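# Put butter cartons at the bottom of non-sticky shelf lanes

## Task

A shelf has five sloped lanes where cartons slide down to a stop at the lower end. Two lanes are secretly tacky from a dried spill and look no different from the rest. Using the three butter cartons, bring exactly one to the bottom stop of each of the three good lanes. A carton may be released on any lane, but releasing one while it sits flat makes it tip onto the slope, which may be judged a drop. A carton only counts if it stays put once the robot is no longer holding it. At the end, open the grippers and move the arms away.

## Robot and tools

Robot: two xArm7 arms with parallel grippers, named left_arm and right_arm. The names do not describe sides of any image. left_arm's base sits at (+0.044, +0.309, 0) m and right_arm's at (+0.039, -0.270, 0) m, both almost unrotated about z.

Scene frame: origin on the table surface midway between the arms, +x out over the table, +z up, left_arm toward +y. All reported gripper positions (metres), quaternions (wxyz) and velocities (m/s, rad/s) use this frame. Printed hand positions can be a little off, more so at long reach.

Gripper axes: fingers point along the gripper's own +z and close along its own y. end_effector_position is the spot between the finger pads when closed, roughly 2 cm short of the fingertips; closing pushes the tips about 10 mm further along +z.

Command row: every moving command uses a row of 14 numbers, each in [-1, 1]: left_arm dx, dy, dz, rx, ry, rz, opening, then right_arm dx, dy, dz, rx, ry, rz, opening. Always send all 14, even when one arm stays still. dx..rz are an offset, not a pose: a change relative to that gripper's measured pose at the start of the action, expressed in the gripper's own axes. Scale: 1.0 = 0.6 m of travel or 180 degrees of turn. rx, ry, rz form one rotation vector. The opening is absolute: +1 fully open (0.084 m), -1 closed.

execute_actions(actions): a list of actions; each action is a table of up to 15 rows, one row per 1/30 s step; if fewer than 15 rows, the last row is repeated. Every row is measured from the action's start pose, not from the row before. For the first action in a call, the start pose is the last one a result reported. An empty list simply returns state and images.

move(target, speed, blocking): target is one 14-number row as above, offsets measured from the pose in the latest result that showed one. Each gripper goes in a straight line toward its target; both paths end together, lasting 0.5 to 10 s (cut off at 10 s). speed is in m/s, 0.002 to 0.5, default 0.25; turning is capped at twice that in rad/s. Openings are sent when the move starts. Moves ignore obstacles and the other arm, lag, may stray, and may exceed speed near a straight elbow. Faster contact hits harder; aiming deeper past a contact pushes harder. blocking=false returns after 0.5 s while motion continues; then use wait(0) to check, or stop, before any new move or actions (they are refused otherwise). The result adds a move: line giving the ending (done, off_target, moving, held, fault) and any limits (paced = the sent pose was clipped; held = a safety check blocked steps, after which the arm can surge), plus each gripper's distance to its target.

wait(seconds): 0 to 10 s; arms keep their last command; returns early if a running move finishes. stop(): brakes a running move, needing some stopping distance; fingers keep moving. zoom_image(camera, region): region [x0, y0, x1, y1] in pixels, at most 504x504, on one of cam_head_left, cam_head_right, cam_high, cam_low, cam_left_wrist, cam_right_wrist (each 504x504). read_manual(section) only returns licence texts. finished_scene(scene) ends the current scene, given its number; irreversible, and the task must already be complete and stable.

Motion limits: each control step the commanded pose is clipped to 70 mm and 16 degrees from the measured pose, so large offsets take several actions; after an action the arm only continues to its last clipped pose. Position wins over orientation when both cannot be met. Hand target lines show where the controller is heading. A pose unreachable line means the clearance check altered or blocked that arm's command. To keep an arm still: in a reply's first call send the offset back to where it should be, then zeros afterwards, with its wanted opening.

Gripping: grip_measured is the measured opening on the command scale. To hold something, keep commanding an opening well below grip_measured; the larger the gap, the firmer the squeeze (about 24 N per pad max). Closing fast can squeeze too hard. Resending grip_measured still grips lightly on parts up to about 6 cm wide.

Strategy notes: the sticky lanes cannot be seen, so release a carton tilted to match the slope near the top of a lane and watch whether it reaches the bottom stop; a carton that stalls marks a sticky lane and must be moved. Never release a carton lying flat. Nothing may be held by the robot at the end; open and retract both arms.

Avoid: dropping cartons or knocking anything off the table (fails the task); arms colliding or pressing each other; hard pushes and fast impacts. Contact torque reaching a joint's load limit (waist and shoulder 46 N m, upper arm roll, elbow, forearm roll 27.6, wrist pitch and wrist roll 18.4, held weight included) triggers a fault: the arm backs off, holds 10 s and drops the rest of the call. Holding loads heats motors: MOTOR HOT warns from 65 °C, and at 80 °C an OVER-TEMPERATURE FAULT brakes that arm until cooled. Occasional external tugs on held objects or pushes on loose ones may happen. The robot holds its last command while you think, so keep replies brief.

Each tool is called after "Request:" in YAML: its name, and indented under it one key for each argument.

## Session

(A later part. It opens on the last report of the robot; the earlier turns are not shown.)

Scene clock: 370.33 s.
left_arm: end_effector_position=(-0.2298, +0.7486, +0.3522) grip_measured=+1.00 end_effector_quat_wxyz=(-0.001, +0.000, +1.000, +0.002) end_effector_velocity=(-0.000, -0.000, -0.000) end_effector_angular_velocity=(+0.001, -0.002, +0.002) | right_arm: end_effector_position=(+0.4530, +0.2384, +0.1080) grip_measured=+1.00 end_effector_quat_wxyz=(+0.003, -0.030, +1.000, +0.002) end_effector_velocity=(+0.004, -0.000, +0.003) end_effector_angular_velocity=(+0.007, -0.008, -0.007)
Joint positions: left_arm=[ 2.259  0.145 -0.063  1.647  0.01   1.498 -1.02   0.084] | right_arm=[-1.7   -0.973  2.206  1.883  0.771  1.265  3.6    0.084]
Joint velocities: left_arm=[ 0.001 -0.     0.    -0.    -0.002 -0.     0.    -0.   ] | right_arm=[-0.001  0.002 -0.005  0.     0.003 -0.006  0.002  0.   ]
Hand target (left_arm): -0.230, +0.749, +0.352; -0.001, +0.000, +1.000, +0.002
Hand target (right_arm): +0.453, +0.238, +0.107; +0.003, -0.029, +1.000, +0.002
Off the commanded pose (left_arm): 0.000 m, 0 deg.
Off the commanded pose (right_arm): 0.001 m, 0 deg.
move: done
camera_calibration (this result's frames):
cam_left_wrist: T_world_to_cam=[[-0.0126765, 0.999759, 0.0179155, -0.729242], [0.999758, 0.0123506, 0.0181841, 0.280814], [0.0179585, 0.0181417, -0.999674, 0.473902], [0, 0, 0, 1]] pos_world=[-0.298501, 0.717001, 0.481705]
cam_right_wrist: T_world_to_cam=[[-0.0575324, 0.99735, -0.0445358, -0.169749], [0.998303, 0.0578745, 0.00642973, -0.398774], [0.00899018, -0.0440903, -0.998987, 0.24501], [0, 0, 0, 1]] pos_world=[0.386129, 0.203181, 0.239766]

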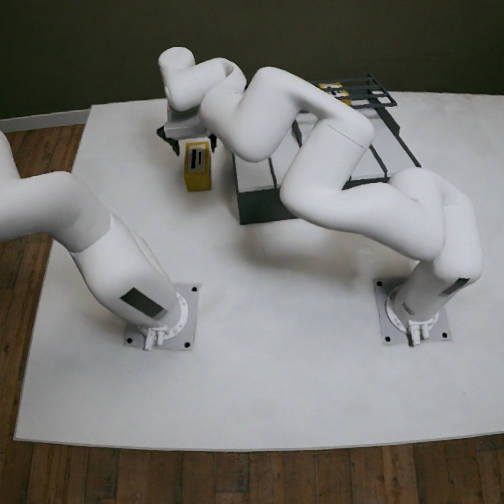

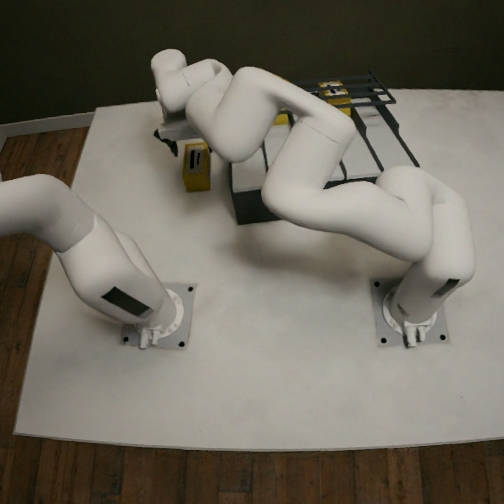

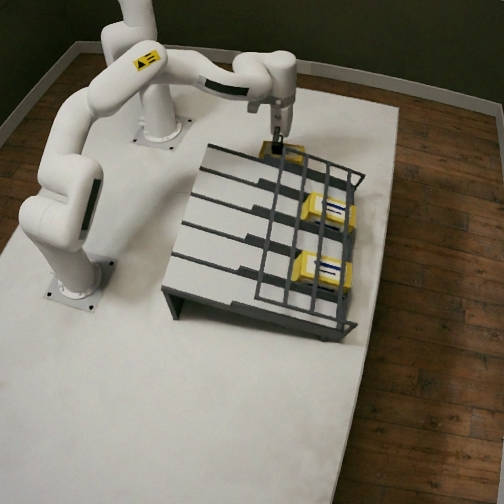

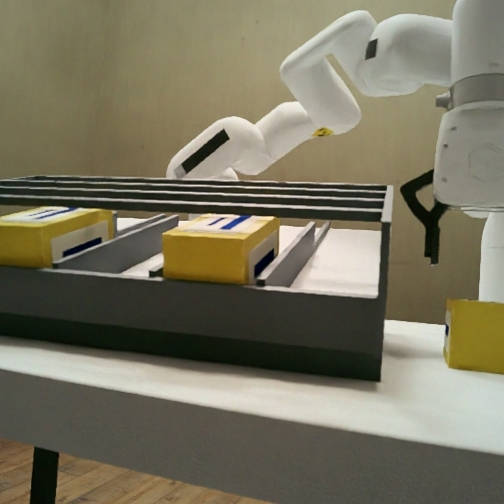

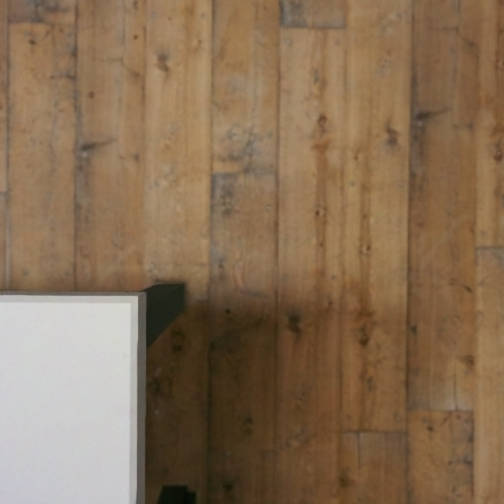

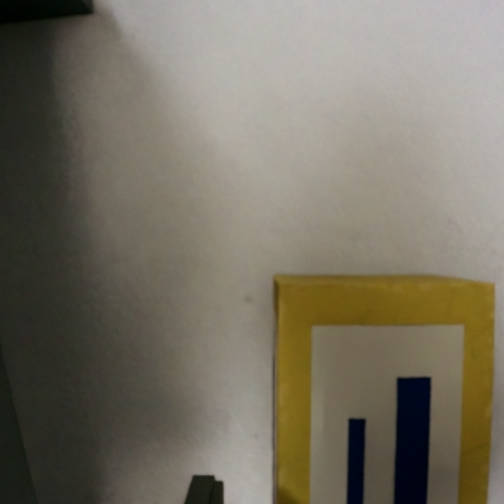

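Request:
move:
  target: [0,0,0,0,0,0,1,0,0,0.102,0,0,0,0.8]
  speed: 0.04

Request:
move:
  target: [0,0,0,0,0,0,1,0,0,0,0,0,0,0.1]

Request:
move:
  target: [0,0,0,0,0,0,1,0,0,-0.4,0,0,0,0.1]
  speed: 0.15

Scene clock: 384.37 s.
left_arm: end_effector_position=(-0.2298, +0.7486, +0.3522) grip_measured=+1.00 end_effector_quat_wxyz=(-0.001, +0.000, +1.000, +0.002) end_effector_velocity=(-0.000, -0.000, -0.000) end_effector_angular_velocity=(-0.001, -0.000, +0.001) | right_arm: end_effector_position=(+0.4535, +0.2386, +0.0471) grip_measured=+0.80 end_effector_quat_wxyz=(+0.004, -0.030, +1.000, +0.002) end_effector_velocity=(+0.001, +0.001, +0.002) end_effector_angular_velocity=(+0.005, -0.003, -0.001)
Joint positions: left_arm=[ 2.259  0.145 -0.063  1.647  0.01   1.498 -1.02   0.084] | right_arm=[-1.709 -1.052  2.252  1.846  0.823  1.16   3.573  0.077]
Joint velocities: left_arm=[ 0.     0.     0.    -0.     0.     0.001 -0.     0.   ] | right_arm=[-0.002  0.001 -0.     0.002  0.001 -0.002  0.    -0.   ]
Hand target (left_arm): -0.230, +0.749, +0.352; -0.001, +0.000, +1.000, +0.002
Hand target (right_arm): +0.453, +0.239, +0.047; +0.003, -0.029, +1.000, +0.002
Off the commanded pose (left_arm): 0.000 m, 0 deg.
Off the commanded pose (right_arm): 0.000 m, 0 deg.
move: done
camera_calibration (this result's frames):
cam_left_wrist: T_world_to_cam=[[-0.0126765, 0.999759, 0.0179156, -0.729242], [0.999758, 0.0123506, 0.0181842, 0.280814], [0.0179585, 0.0181418, -0.999674, 0.473901], [0, 0, 0, 1]] pos_world=[-0.298501, 0.717001, 0.481705]
cam_right_wrist: T_world_to_cam=[[-0.0574875, 0.997358, -0.0444055, -0.172727], [0.998303, 0.0578435, 0.00677446, -0.39885], [0.00932513, -0.0439407, -0.998991, 0.184018], [0, 0, 0, 1]] pos_world=[0.386527, 0.203428, 0.178864]

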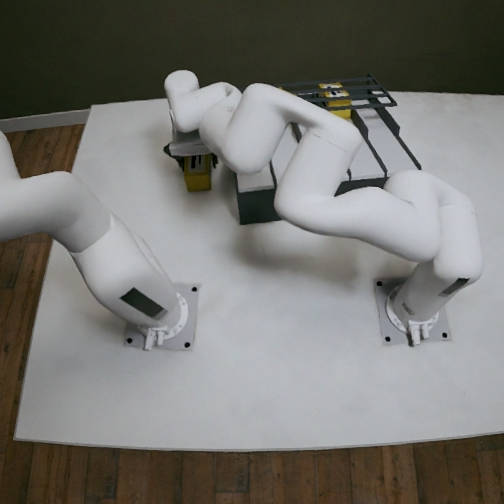

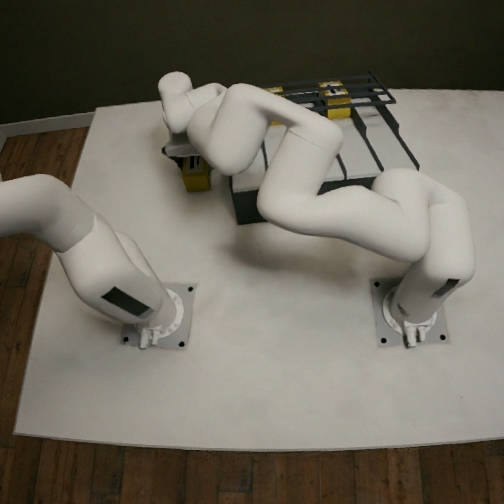

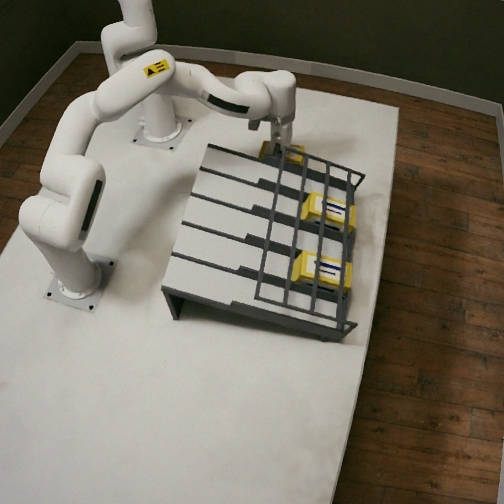

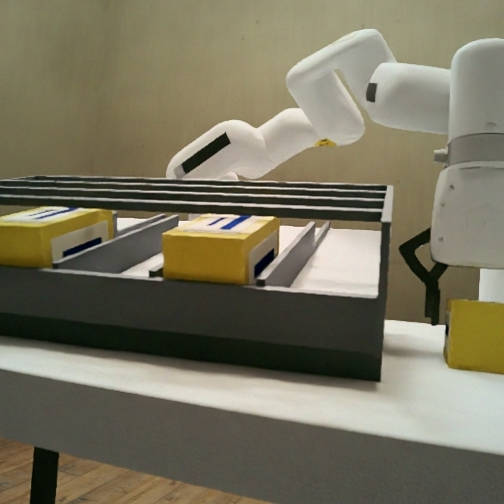

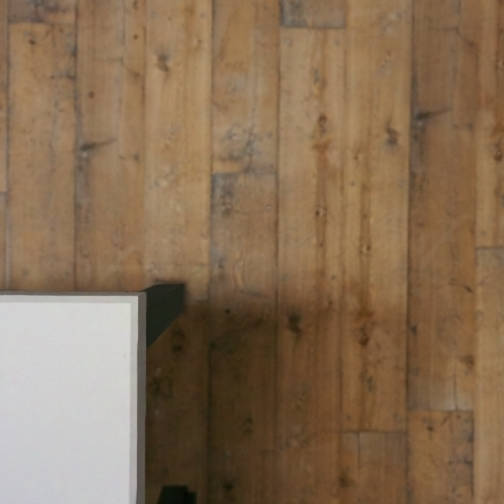

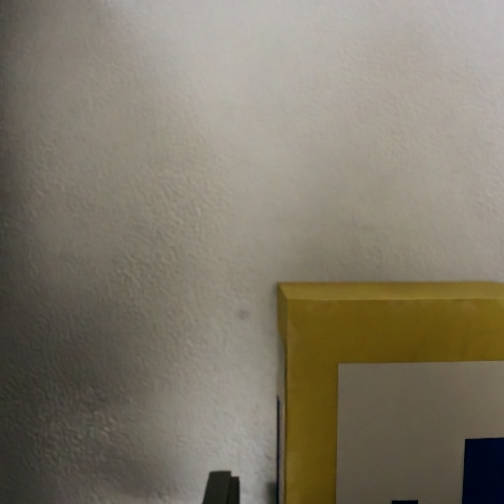

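Scene clock: 384.87 s.
left_arm: end_effector_position=(-0.2298, +0.7486, +0.3522) grip_measured=+1.00 end_effector_quat_wxyz=(-0.001, +0.000, +1.000, +0.002) end_effector_velocity=(-0.000, -0.000, -0.000) end_effector_angular_velocity=(-0.001, +0.001, -0.000) | right_arm: end_effector_position=(+0.4535, +0.2390, +0.0476) grip_measured=+0.47 end_effector_quat_wxyz=(+0.004, -0.030, +1.000, +0.003) end_effector_velocity=(+0.002, -0.001, +0.000) end_effector_angular_velocity=(+0.001, -0.002, -0.004)
Joint positions: left_arm=[ 2.259  0.145 -0.063  1.647  0.01   1.498 -1.02   0.084] | right_arm=[-1.708 -1.051  2.252  1.846  0.824  1.16   3.573  0.064]
Joint velocities: left_arm=[-0.    -0.     0.    -0.     0.001  0.     0.     0.   ] | right_arm=[-0.002  0.    -0.001 -0.     0.001 -0.002  0.001  0.   ]
Hand target (left_arm): -0.230, +0.749, +0.352; -0.001, +0.000, +1.000, +0.002
Hand target (right_arm): +0.453, +0.239, +0.047; +0.004, -0.030, +1.000, +0.002
Off the commanded pose (left_arm): 0.000 m, 0 deg.
Off the commanded pose (right_arm): 0.001 m, 0 deg.
move: done
camera_calibration (this result's frames):
cam_left_wrist: T_world_to_cam=[[-0.0126763, 0.999759, 0.0179157, -0.729242], [0.999758, 0.0123504, 0.0181841, 0.280814], [0.0179584, 0.0181419, -0.999674, 0.473901], [0, 0, 0, 1]] pos_world=[-0.298501, 0.717001, 0.481706]
cam_right_wrist: T_world_to_cam=[[-0.0579418, 0.997367, -0.0436012, -0.172943], [0.998272, 0.0583119, 0.00726331, -0.398963], [0.00978666, -0.043105, -0.999023, 0.184066], [0, 0, 0, 1]] pos_world=[0.386451, 0.203686, 0.179243]

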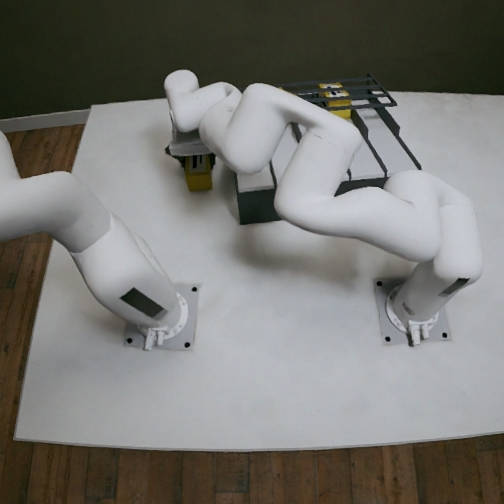

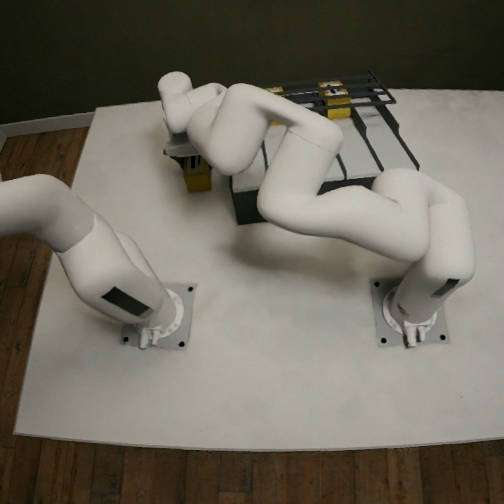

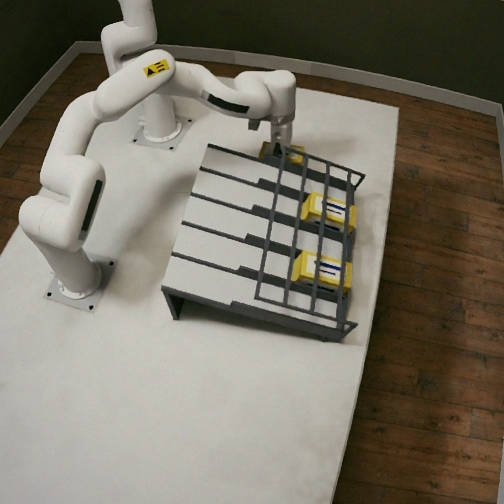

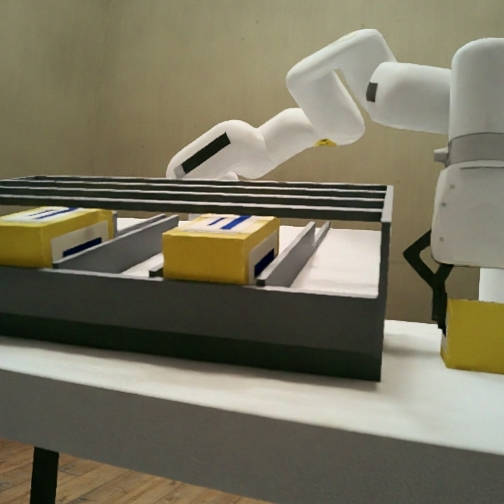

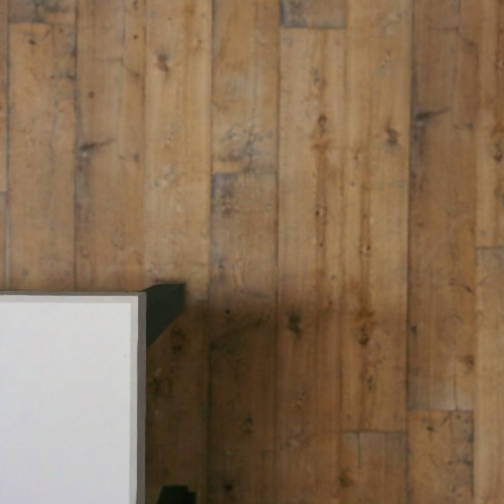

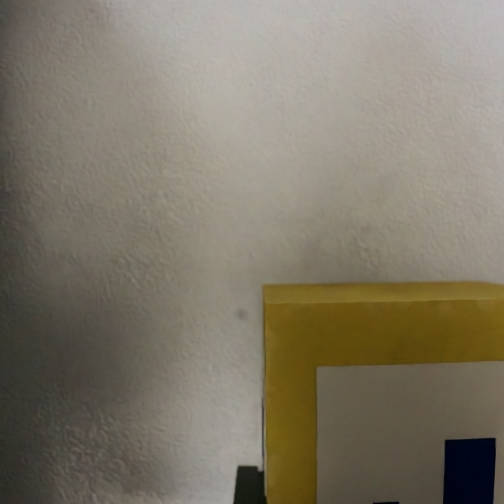

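Scene clock: 386.90 s.
left_arm: end_effector_position=(-0.2298, +0.7486, +0.3522) grip_measured=+1.00 end_effector_quat_wxyz=(-0.001, +0.000, +1.000, +0.002) end_effector_velocity=(+0.000, +0.000, +0.000) end_effector_angular_velocity=(+0.001, -0.000, -0.000) | right_arm: end_effector_position=(+0.4520, +0.2380, +0.2867) grip_measured=+0.47 end_effector_quat_wxyz=(+0.003, -0.030, +1.000, +0.003) end_effector_velocity=(-0.001, +0.002, +0.007) end_effector_angular_velocity=(+0.005, -0.002, +0.004)
Joint positions: left_arm=[ 2.259  0.145 -0.063  1.647  0.01   1.498 -1.02   0.084] | right_arm=[-1.897 -0.892  2.187  2.388  0.699  1.713  3.733  0.064]
Joint velocities: left_arm=[ 0.    -0.    -0.     0.    -0.001  0.     0.     0.   ] | right_arm=[-0.023 -0.008  0.009  0.049  0.006  0.023  0.01   0.   ]
Hand target (left_arm): -0.230, +0.749, +0.352; -0.001, +0.000, +1.000, +0.002
Hand target (right_arm): +0.452, +0.238, +0.288; +0.004, -0.030, +1.000, +0.003
Off the commanded pose (left_arm): 0.000 m, 0 deg.
Off the commanded pose (right_arm): 0.001 m, 0 deg.
move: done
camera_calibration (this result's frames):
cam_left_wrist: T_world_to_cam=[[-0.0126763, 0.999759, 0.0179157, -0.729242], [0.999758, 0.0123504, 0.018184, 0.280814], [0.0179584, 0.0181419, -0.999674, 0.473901], [0, 0, 0, 1]] pos_world=[-0.298501, 0.717001, 0.481706]
cam_right_wrist: T_world_to_cam=[[-0.0576447, 0.99742, -0.0427858, -0.161933], [0.998303, 0.0579455, 0.00582406, -0.398699], [0.00828828, -0.0423775, -0.999067, 0.423456], [0, 0, 0, 1]] pos_world=[0.385178, 0.202563, 0.418455]

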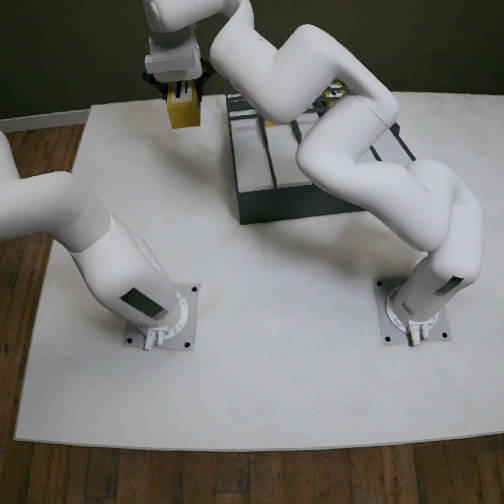

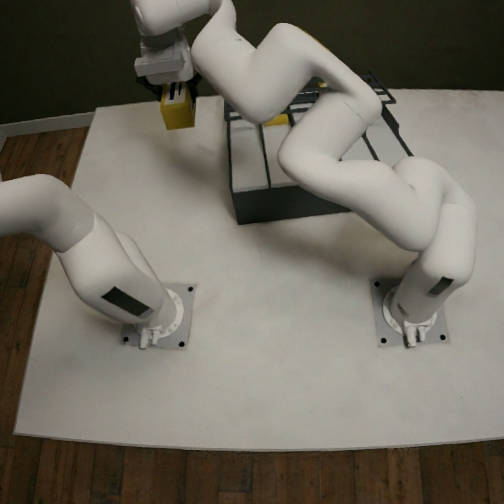

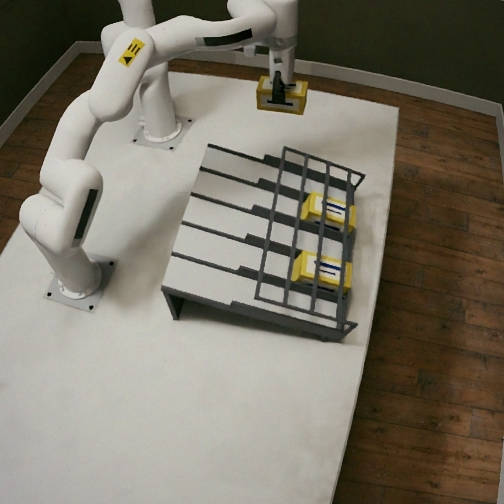

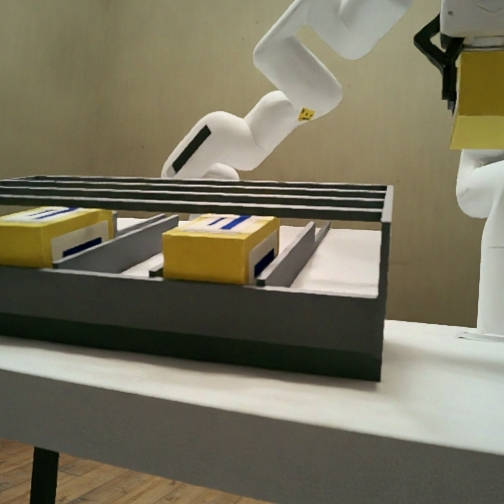

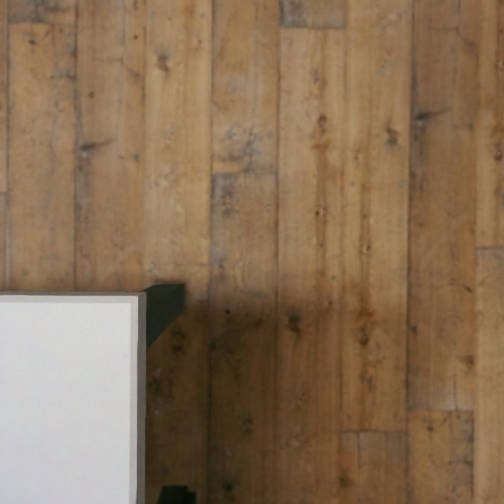

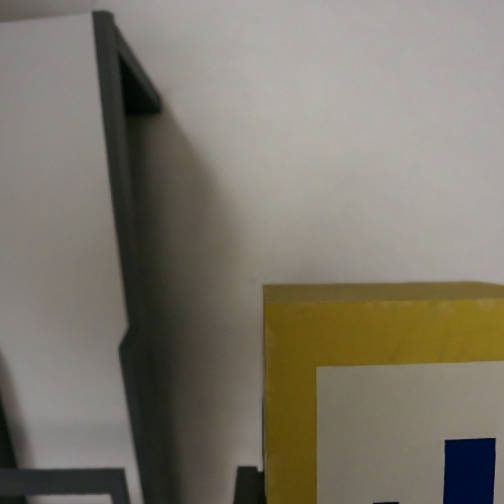

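Request:
move:
  target: [0,0,0,0,0,0,1,0.082,-0.798,0,0,0.067,-0.022,0.1]
  speed: 0.2

Request:
move:
  target: [0,0,0,0,0,0,1,0.025,0,0.12,0,0,0,0.1]
  speed: 0.1

Scene clock: 399.87 s.
left_arm: end_effector_position=(-0.2298, +0.7486, +0.3522) grip_measured=+1.00 end_effector_quat_wxyz=(-0.001, +0.000, +1.000, +0.002) end_effector_velocity=(-0.000, -0.000, -0.000) end_effector_angular_velocity=(-0.000, +0.000, +0.001) | right_arm: end_effector_position=(+0.4326, -0.2429, +0.2841) grip_measured=+0.47 end_effector_quat_wxyz=(-0.102, -0.065, +0.993, -0.002) end_effector_velocity=(+0.001, +0.000, -0.000) end_effector_angular_velocity=(+0.002, -0.009, +0.001)
Joint positions: left_arm=[ 2.259  0.145 -0.063  1.647  0.01   1.498 -1.02   0.084] | right_arm=[-1.246 -0.323  1.151  1.194  0.251  1.537  2.837  0.064]
Joint velocities: left_arm=[ 0.     0.     0.     0.     0.001  0.    -0.     0.   ] | right_arm=[ 0.007 -0.009 -0.01  -0.007  0.009 -0.008 -0.007  0.   ]
Hand target (left_arm): -0.230, +0.749, +0.352; -0.001, +0.000, +1.000, +0.002
Hand target (right_arm): +0.433, -0.243, +0.284; -0.101, -0.065, +0.993, -0.002
Off the commanded pose (left_arm): 0.000 m, 0 deg.
Off the commanded pose (right_arm): 0.002 m, 0 deg.
move: done
camera_calibration (this result's frames):
cam_left_wrist: T_world_to_cam=[[-0.0126762, 0.999759, 0.0179158, -0.729242], [0.999758, 0.0123503, 0.0181841, 0.280814], [0.0179584, 0.018142, -0.999674, 0.473901], [0, 0, 0, 1]] pos_world=[-0.298501, 0.717001, 0.481705]
cam_right_wrist: T_world_to_cam=[[-0.138563, 0.989633, -0.0377732, 0.348133], [0.970879, 0.128213, -0.202373, -0.263419], [-0.195432, -0.0647146, -0.97858, 0.477535], [0, 0, 0, 1]] pos_world=[0.397312, -0.279847, 0.427147]

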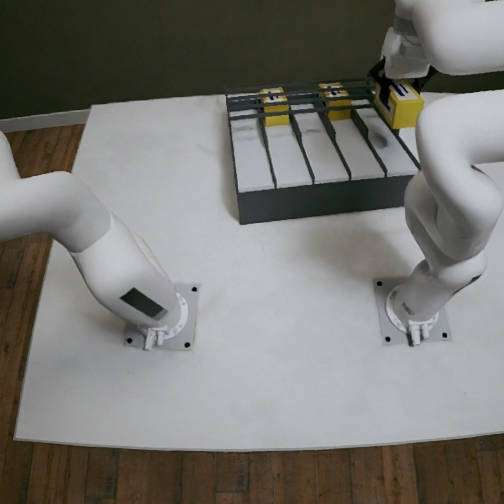

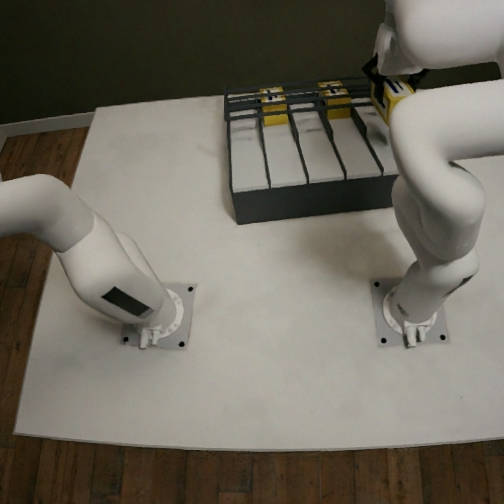

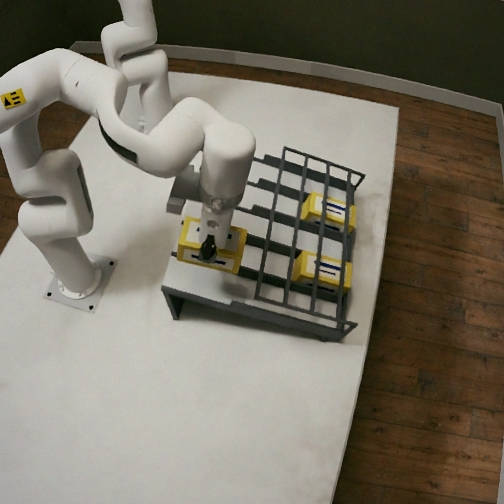

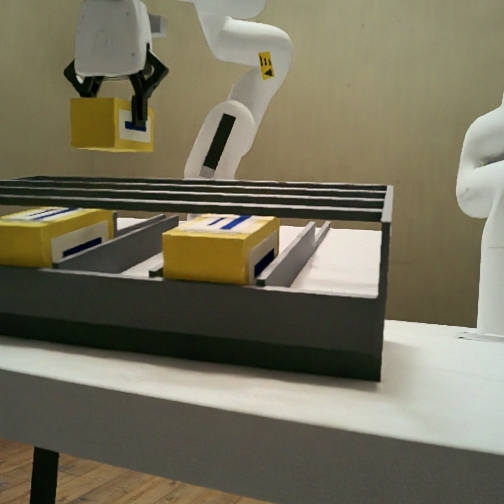

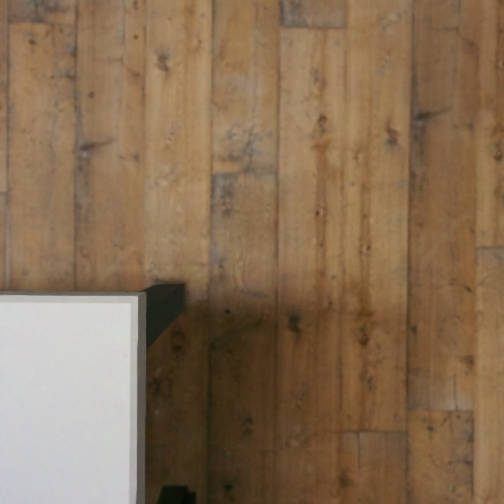

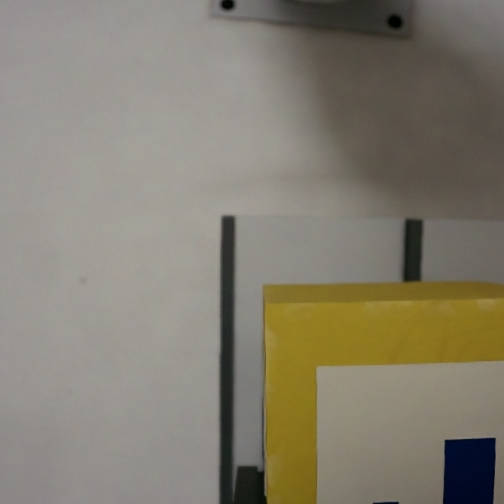

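Scene clock: 400.97 s.
left_arm: end_effector_position=(-0.2298, +0.7486, +0.3522) grip_measured=+1.00 end_effector_quat_wxyz=(-0.001, +0.000, +1.000, +0.002) end_effector_velocity=(-0.000, -0.000, +0.000) end_effector_angular_velocity=(+0.000, -0.001, +0.001) | right_arm: end_effector_position=(+0.4037, -0.2461, +0.2171) grip_measured=+0.47 end_effector_quat_wxyz=(-0.101, -0.065, +0.993, -0.002) end_effector_velocity=(-0.001, -0.000, -0.002) end_effector_angular_velocity=(+0.002, +0.001, -0.001)
Joint positions: left_arm=[ 2.259  0.145 -0.063  1.647  0.01   1.498 -1.02   0.084] | right_arm=[-1.17  -0.427  1.095  0.94   0.339  1.368  2.759  0.064]
Joint velocities: left_arm=[ 0.001  0.    -0.     0.    -0.001  0.001 -0.    -0.   ] | right_arm=[ 0.002 -0.    -0.002 -0.006  0.002 -0.004 -0.001 -0.   ]
Hand target (left_arm): -0.230, +0.749, +0.352; -0.001, +0.000, +1.000, +0.002
Hand target (right_arm): +0.403, -0.246, +0.217; -0.102, -0.065, +0.993, -0.002
Off the commanded pose (left_arm): 0.000 m, 0 deg.
Off the commanded pose (right_arm): 0.000 m, 0 deg.
move: done
camera_calibration (this result's frames):
cam_left_wrist: T_world_to_cam=[[-0.0126761, 0.999759, 0.0179157, -0.729242], [0.999758, 0.0123502, 0.0181841, 0.280815], [0.0179584, 0.0181419, -0.999674, 0.473901], [0, 0, 0, 1]] pos_world=[-0.298501, 0.717001, 0.481705]
cam_right_wrist: T_world_to_cam=[[-0.138466, 0.989634, -0.038112, 0.34482], [0.971008, 0.128087, -0.201833, -0.248662], [-0.194859, -0.064954, -0.978678, 0.405773], [0, 0, 0, 1]] pos_world=[0.368267, -0.283038, 0.360075]

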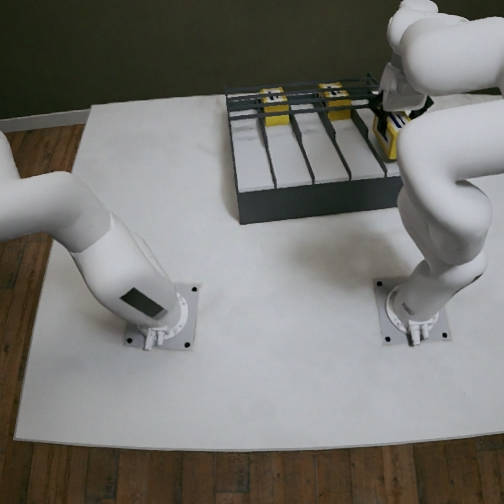

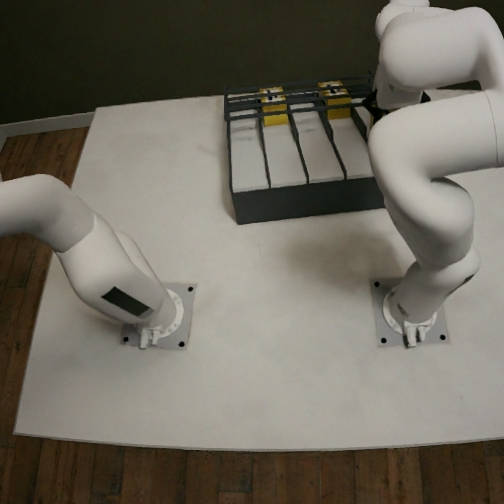

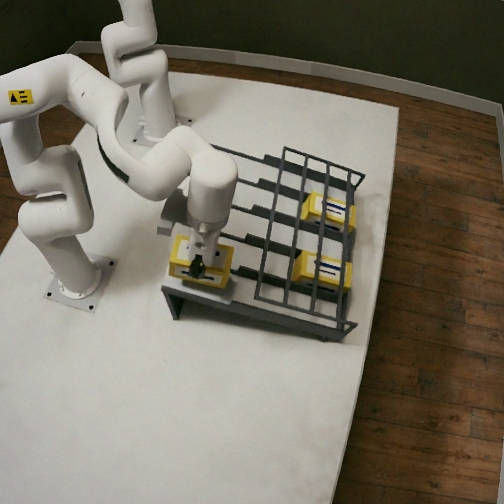

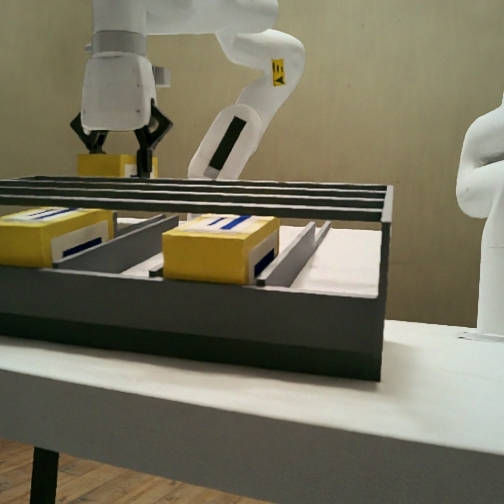

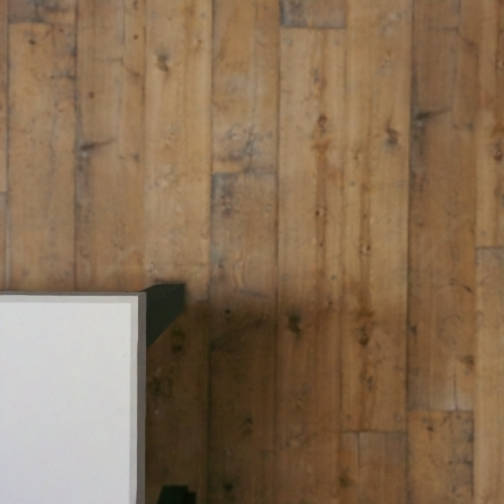

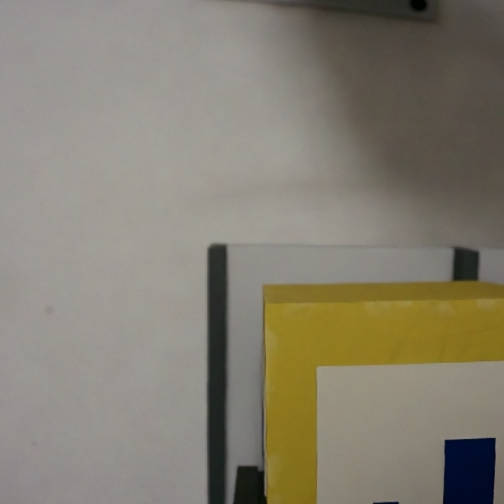

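Request:
move:
  target: [0,0,0,0,0,0,1,-0.038,0,0.05,0,0,0,0.1]
  speed: 0.05

Request:
move:
  target: [0,0,0,0,0,0,1,0,0,0.027,0,0,0,0.1]
  speed: 0.02

Scene clock: 415.97 s.
left_arm: end_effector_position=(-0.2298, +0.7486, +0.3522) grip_measured=+1.00 end_effector_quat_wxyz=(-0.001, +0.000, +1.000, +0.002) end_effector_velocity=(-0.000, -0.000, -0.001) end_effector_angular_velocity=(-0.001, -0.001, +0.001) | right_arm: end_effector_position=(+0.4197, -0.2435, +0.1833) grip_measured=+0.47 end_effector_quat_wxyz=(-0.101, -0.065, +0.993, -0.002) end_effector_velocity=(+0.001, +0.001, -0.001) end_effector_angular_velocity=(-0.001, +0.001, +0.004)
Joint positions: left_arm=[ 2.259  0.145 -0.063  1.647  0.01   1.498 -1.02   0.084] | right_arm=[-1.27  -0.309  1.252  0.925  0.28   1.246  2.835  0.064]
Joint velocities: left_arm=[ 0.001  0.     0.    -0.001 -0.     0.    -0.    -0.   ] | right_arm=[-0.004  0.006  0.009  0.001 -0.006 -0.004  0.004 -0.   ]
Hand target (left_arm): -0.230, +0.749, +0.352; -0.001, +0.000, +1.000, +0.002
Hand target (right_arm): +0.420, -0.243, +0.183; -0.101, -0.065, +0.993, -0.002
Off the commanded pose (left_arm): 0.000 m, 0 deg.
Off the commanded pose (right_arm): 0.000 m, 0 deg.
move: done
camera_calibration (this result's frames):
cam_left_wrist: T_world_to_cam=[[-0.012676, 0.999759, 0.0179156, -0.729242], [0.999758, 0.0123501, 0.0181842, 0.280814], [0.0179585, 0.0181418, -0.999674, 0.473901], [0, 0, 0, 1]] pos_world=[-0.298501, 0.717001, 0.481705]
cam_right_wrist: T_world_to_cam=[[-0.138641, 0.989606, -0.0381867, 0.343274], [0.971068, 0.128272, -0.201429, -0.271458], [-0.194437, -0.0650083, -0.978758, 0.375822], [0, 0, 0, 1]] pos_world=[0.38427, -0.280454, 0.326268]

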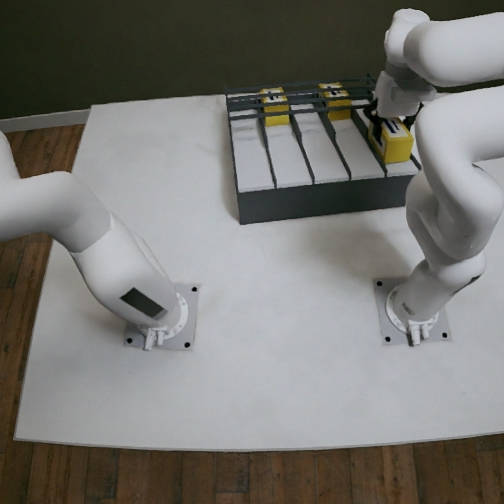

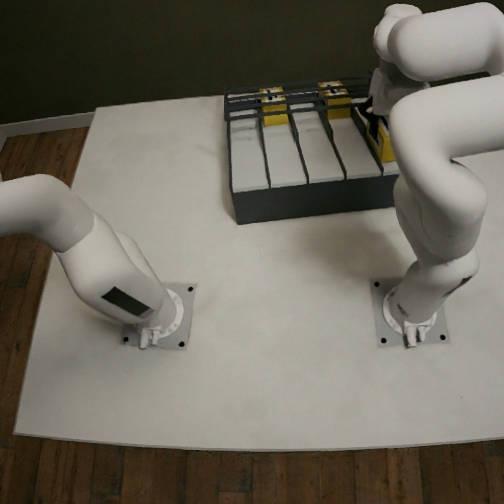

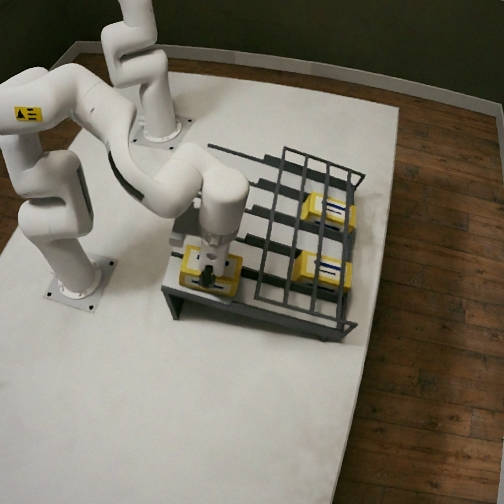

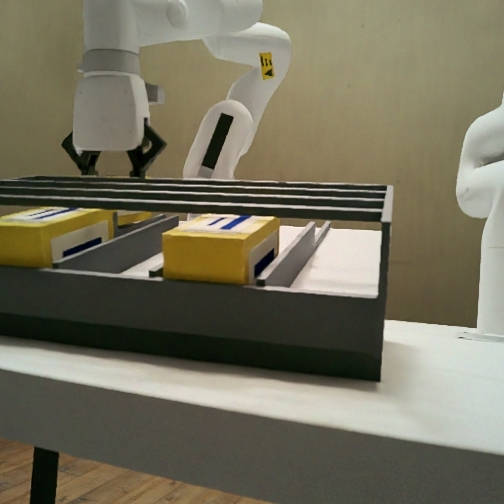

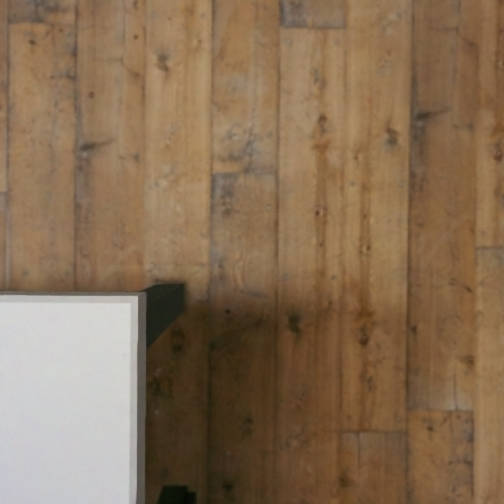

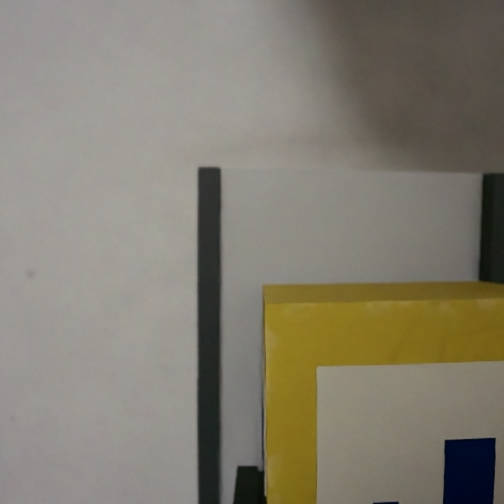

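Scene clock: 417.00 s.
left_arm: end_effector_position=(-0.2298, +0.7486, +0.3522) grip_measured=+1.00 end_effector_quat_wxyz=(-0.001, +0.000, +1.000, +0.002) end_effector_velocity=(-0.000, +0.000, -0.000) end_effector_angular_velocity=(-0.000, +0.000, -0.000) | right_arm: end_effector_position=(+0.4191, -0.2437, +0.1696) grip_measured=+0.47 end_effector_quat_wxyz=(-0.097, -0.066, +0.993, -0.002) end_effector_velocity=(-0.004, -0.000, -0.008) end_effector_angular_velocity=(-0.000, +0.009, -0.001)
Joint positions: left_arm=[ 2.259  0.145 -0.063  1.647  0.01   1.498 -1.02   0.084] | right_arm=[-1.281 -0.297  1.276  0.892  0.278  1.195  2.84   0.064]
Joint velocities: left_arm=[-0.     0.    -0.    -0.001  0.    -0.001 -0.    -0.   ] | right_arm=[-0.003  0.005  0.009 -0.019 -0.001 -0.014  0.003  0.   ]
Hand target (left_arm): -0.230, +0.749, +0.352; -0.001, +0.000, +1.000, +0.002
Hand target (right_arm): +0.416, -0.244, +0.167; -0.101, -0.065, +0.993, -0.002
Off the commanded pose (left_arm): 0.000 m, 0 deg.
Off the commanded pose (right_arm): 0.003 m, 0 deg.
move: done
camera_calibration (this result's frames):
cam_left_wrist: T_world_to_cam=[[-0.012676, 0.999759, 0.0179156, -0.729242], [0.999758, 0.0123501, 0.0181841, 0.280815], [0.0179585, 0.0181418, -0.999674, 0.473901], [0, 0, 0, 1]] pos_world=[-0.298501, 0.717001, 0.481705]
cam_right_wrist: T_world_to_cam=[[-0.138847, 0.989509, -0.0399202, 0.343228], [0.972518, 0.128633, -0.194069, -0.275332], [-0.186898, -0.065769, -0.980175, 0.359188], [0, 0, 0, 1]] pos_world=[0.382553, -0.280587, 0.312335]

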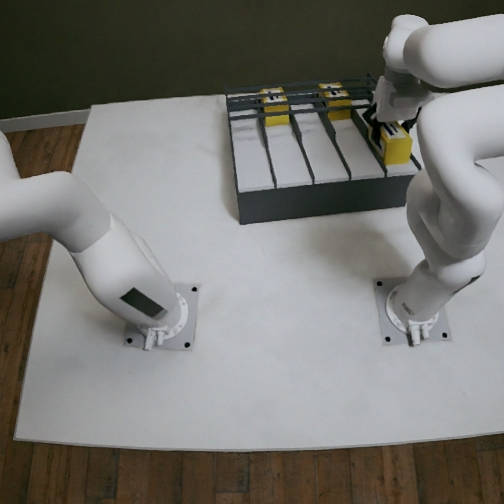

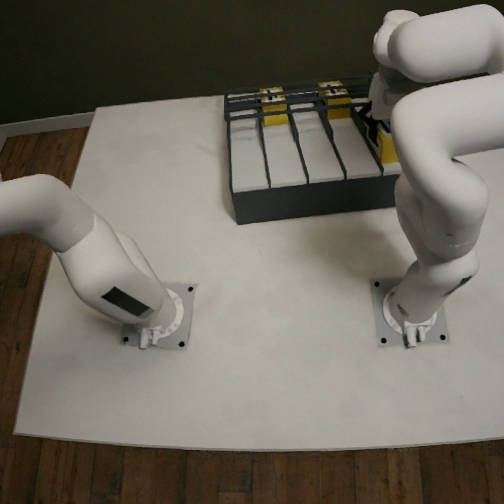

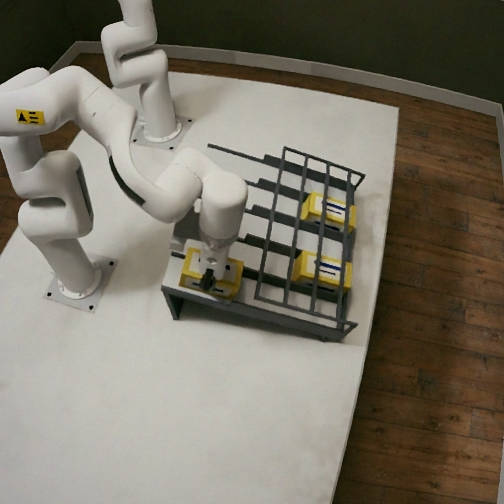

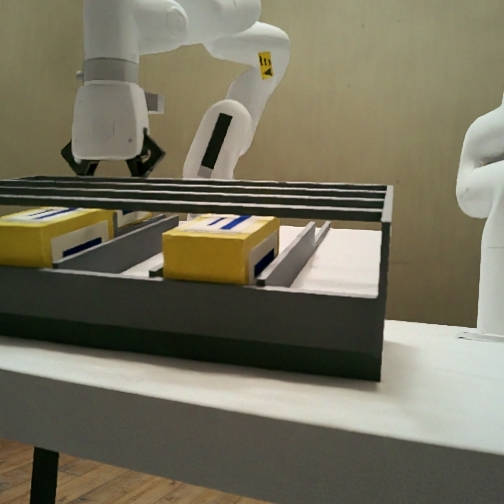

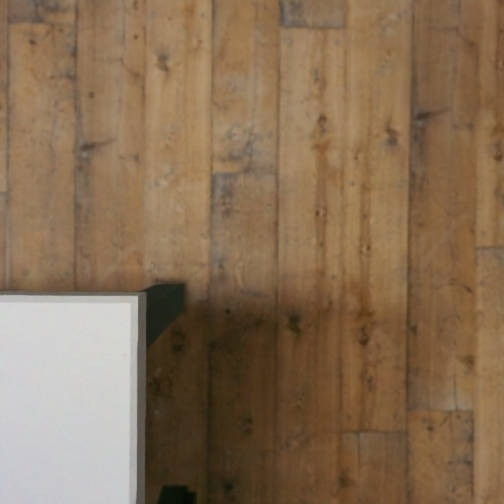

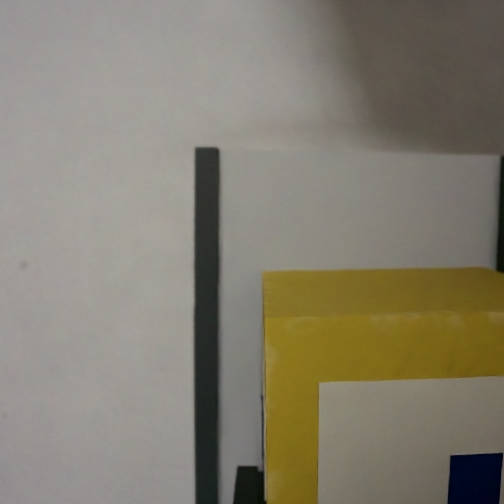

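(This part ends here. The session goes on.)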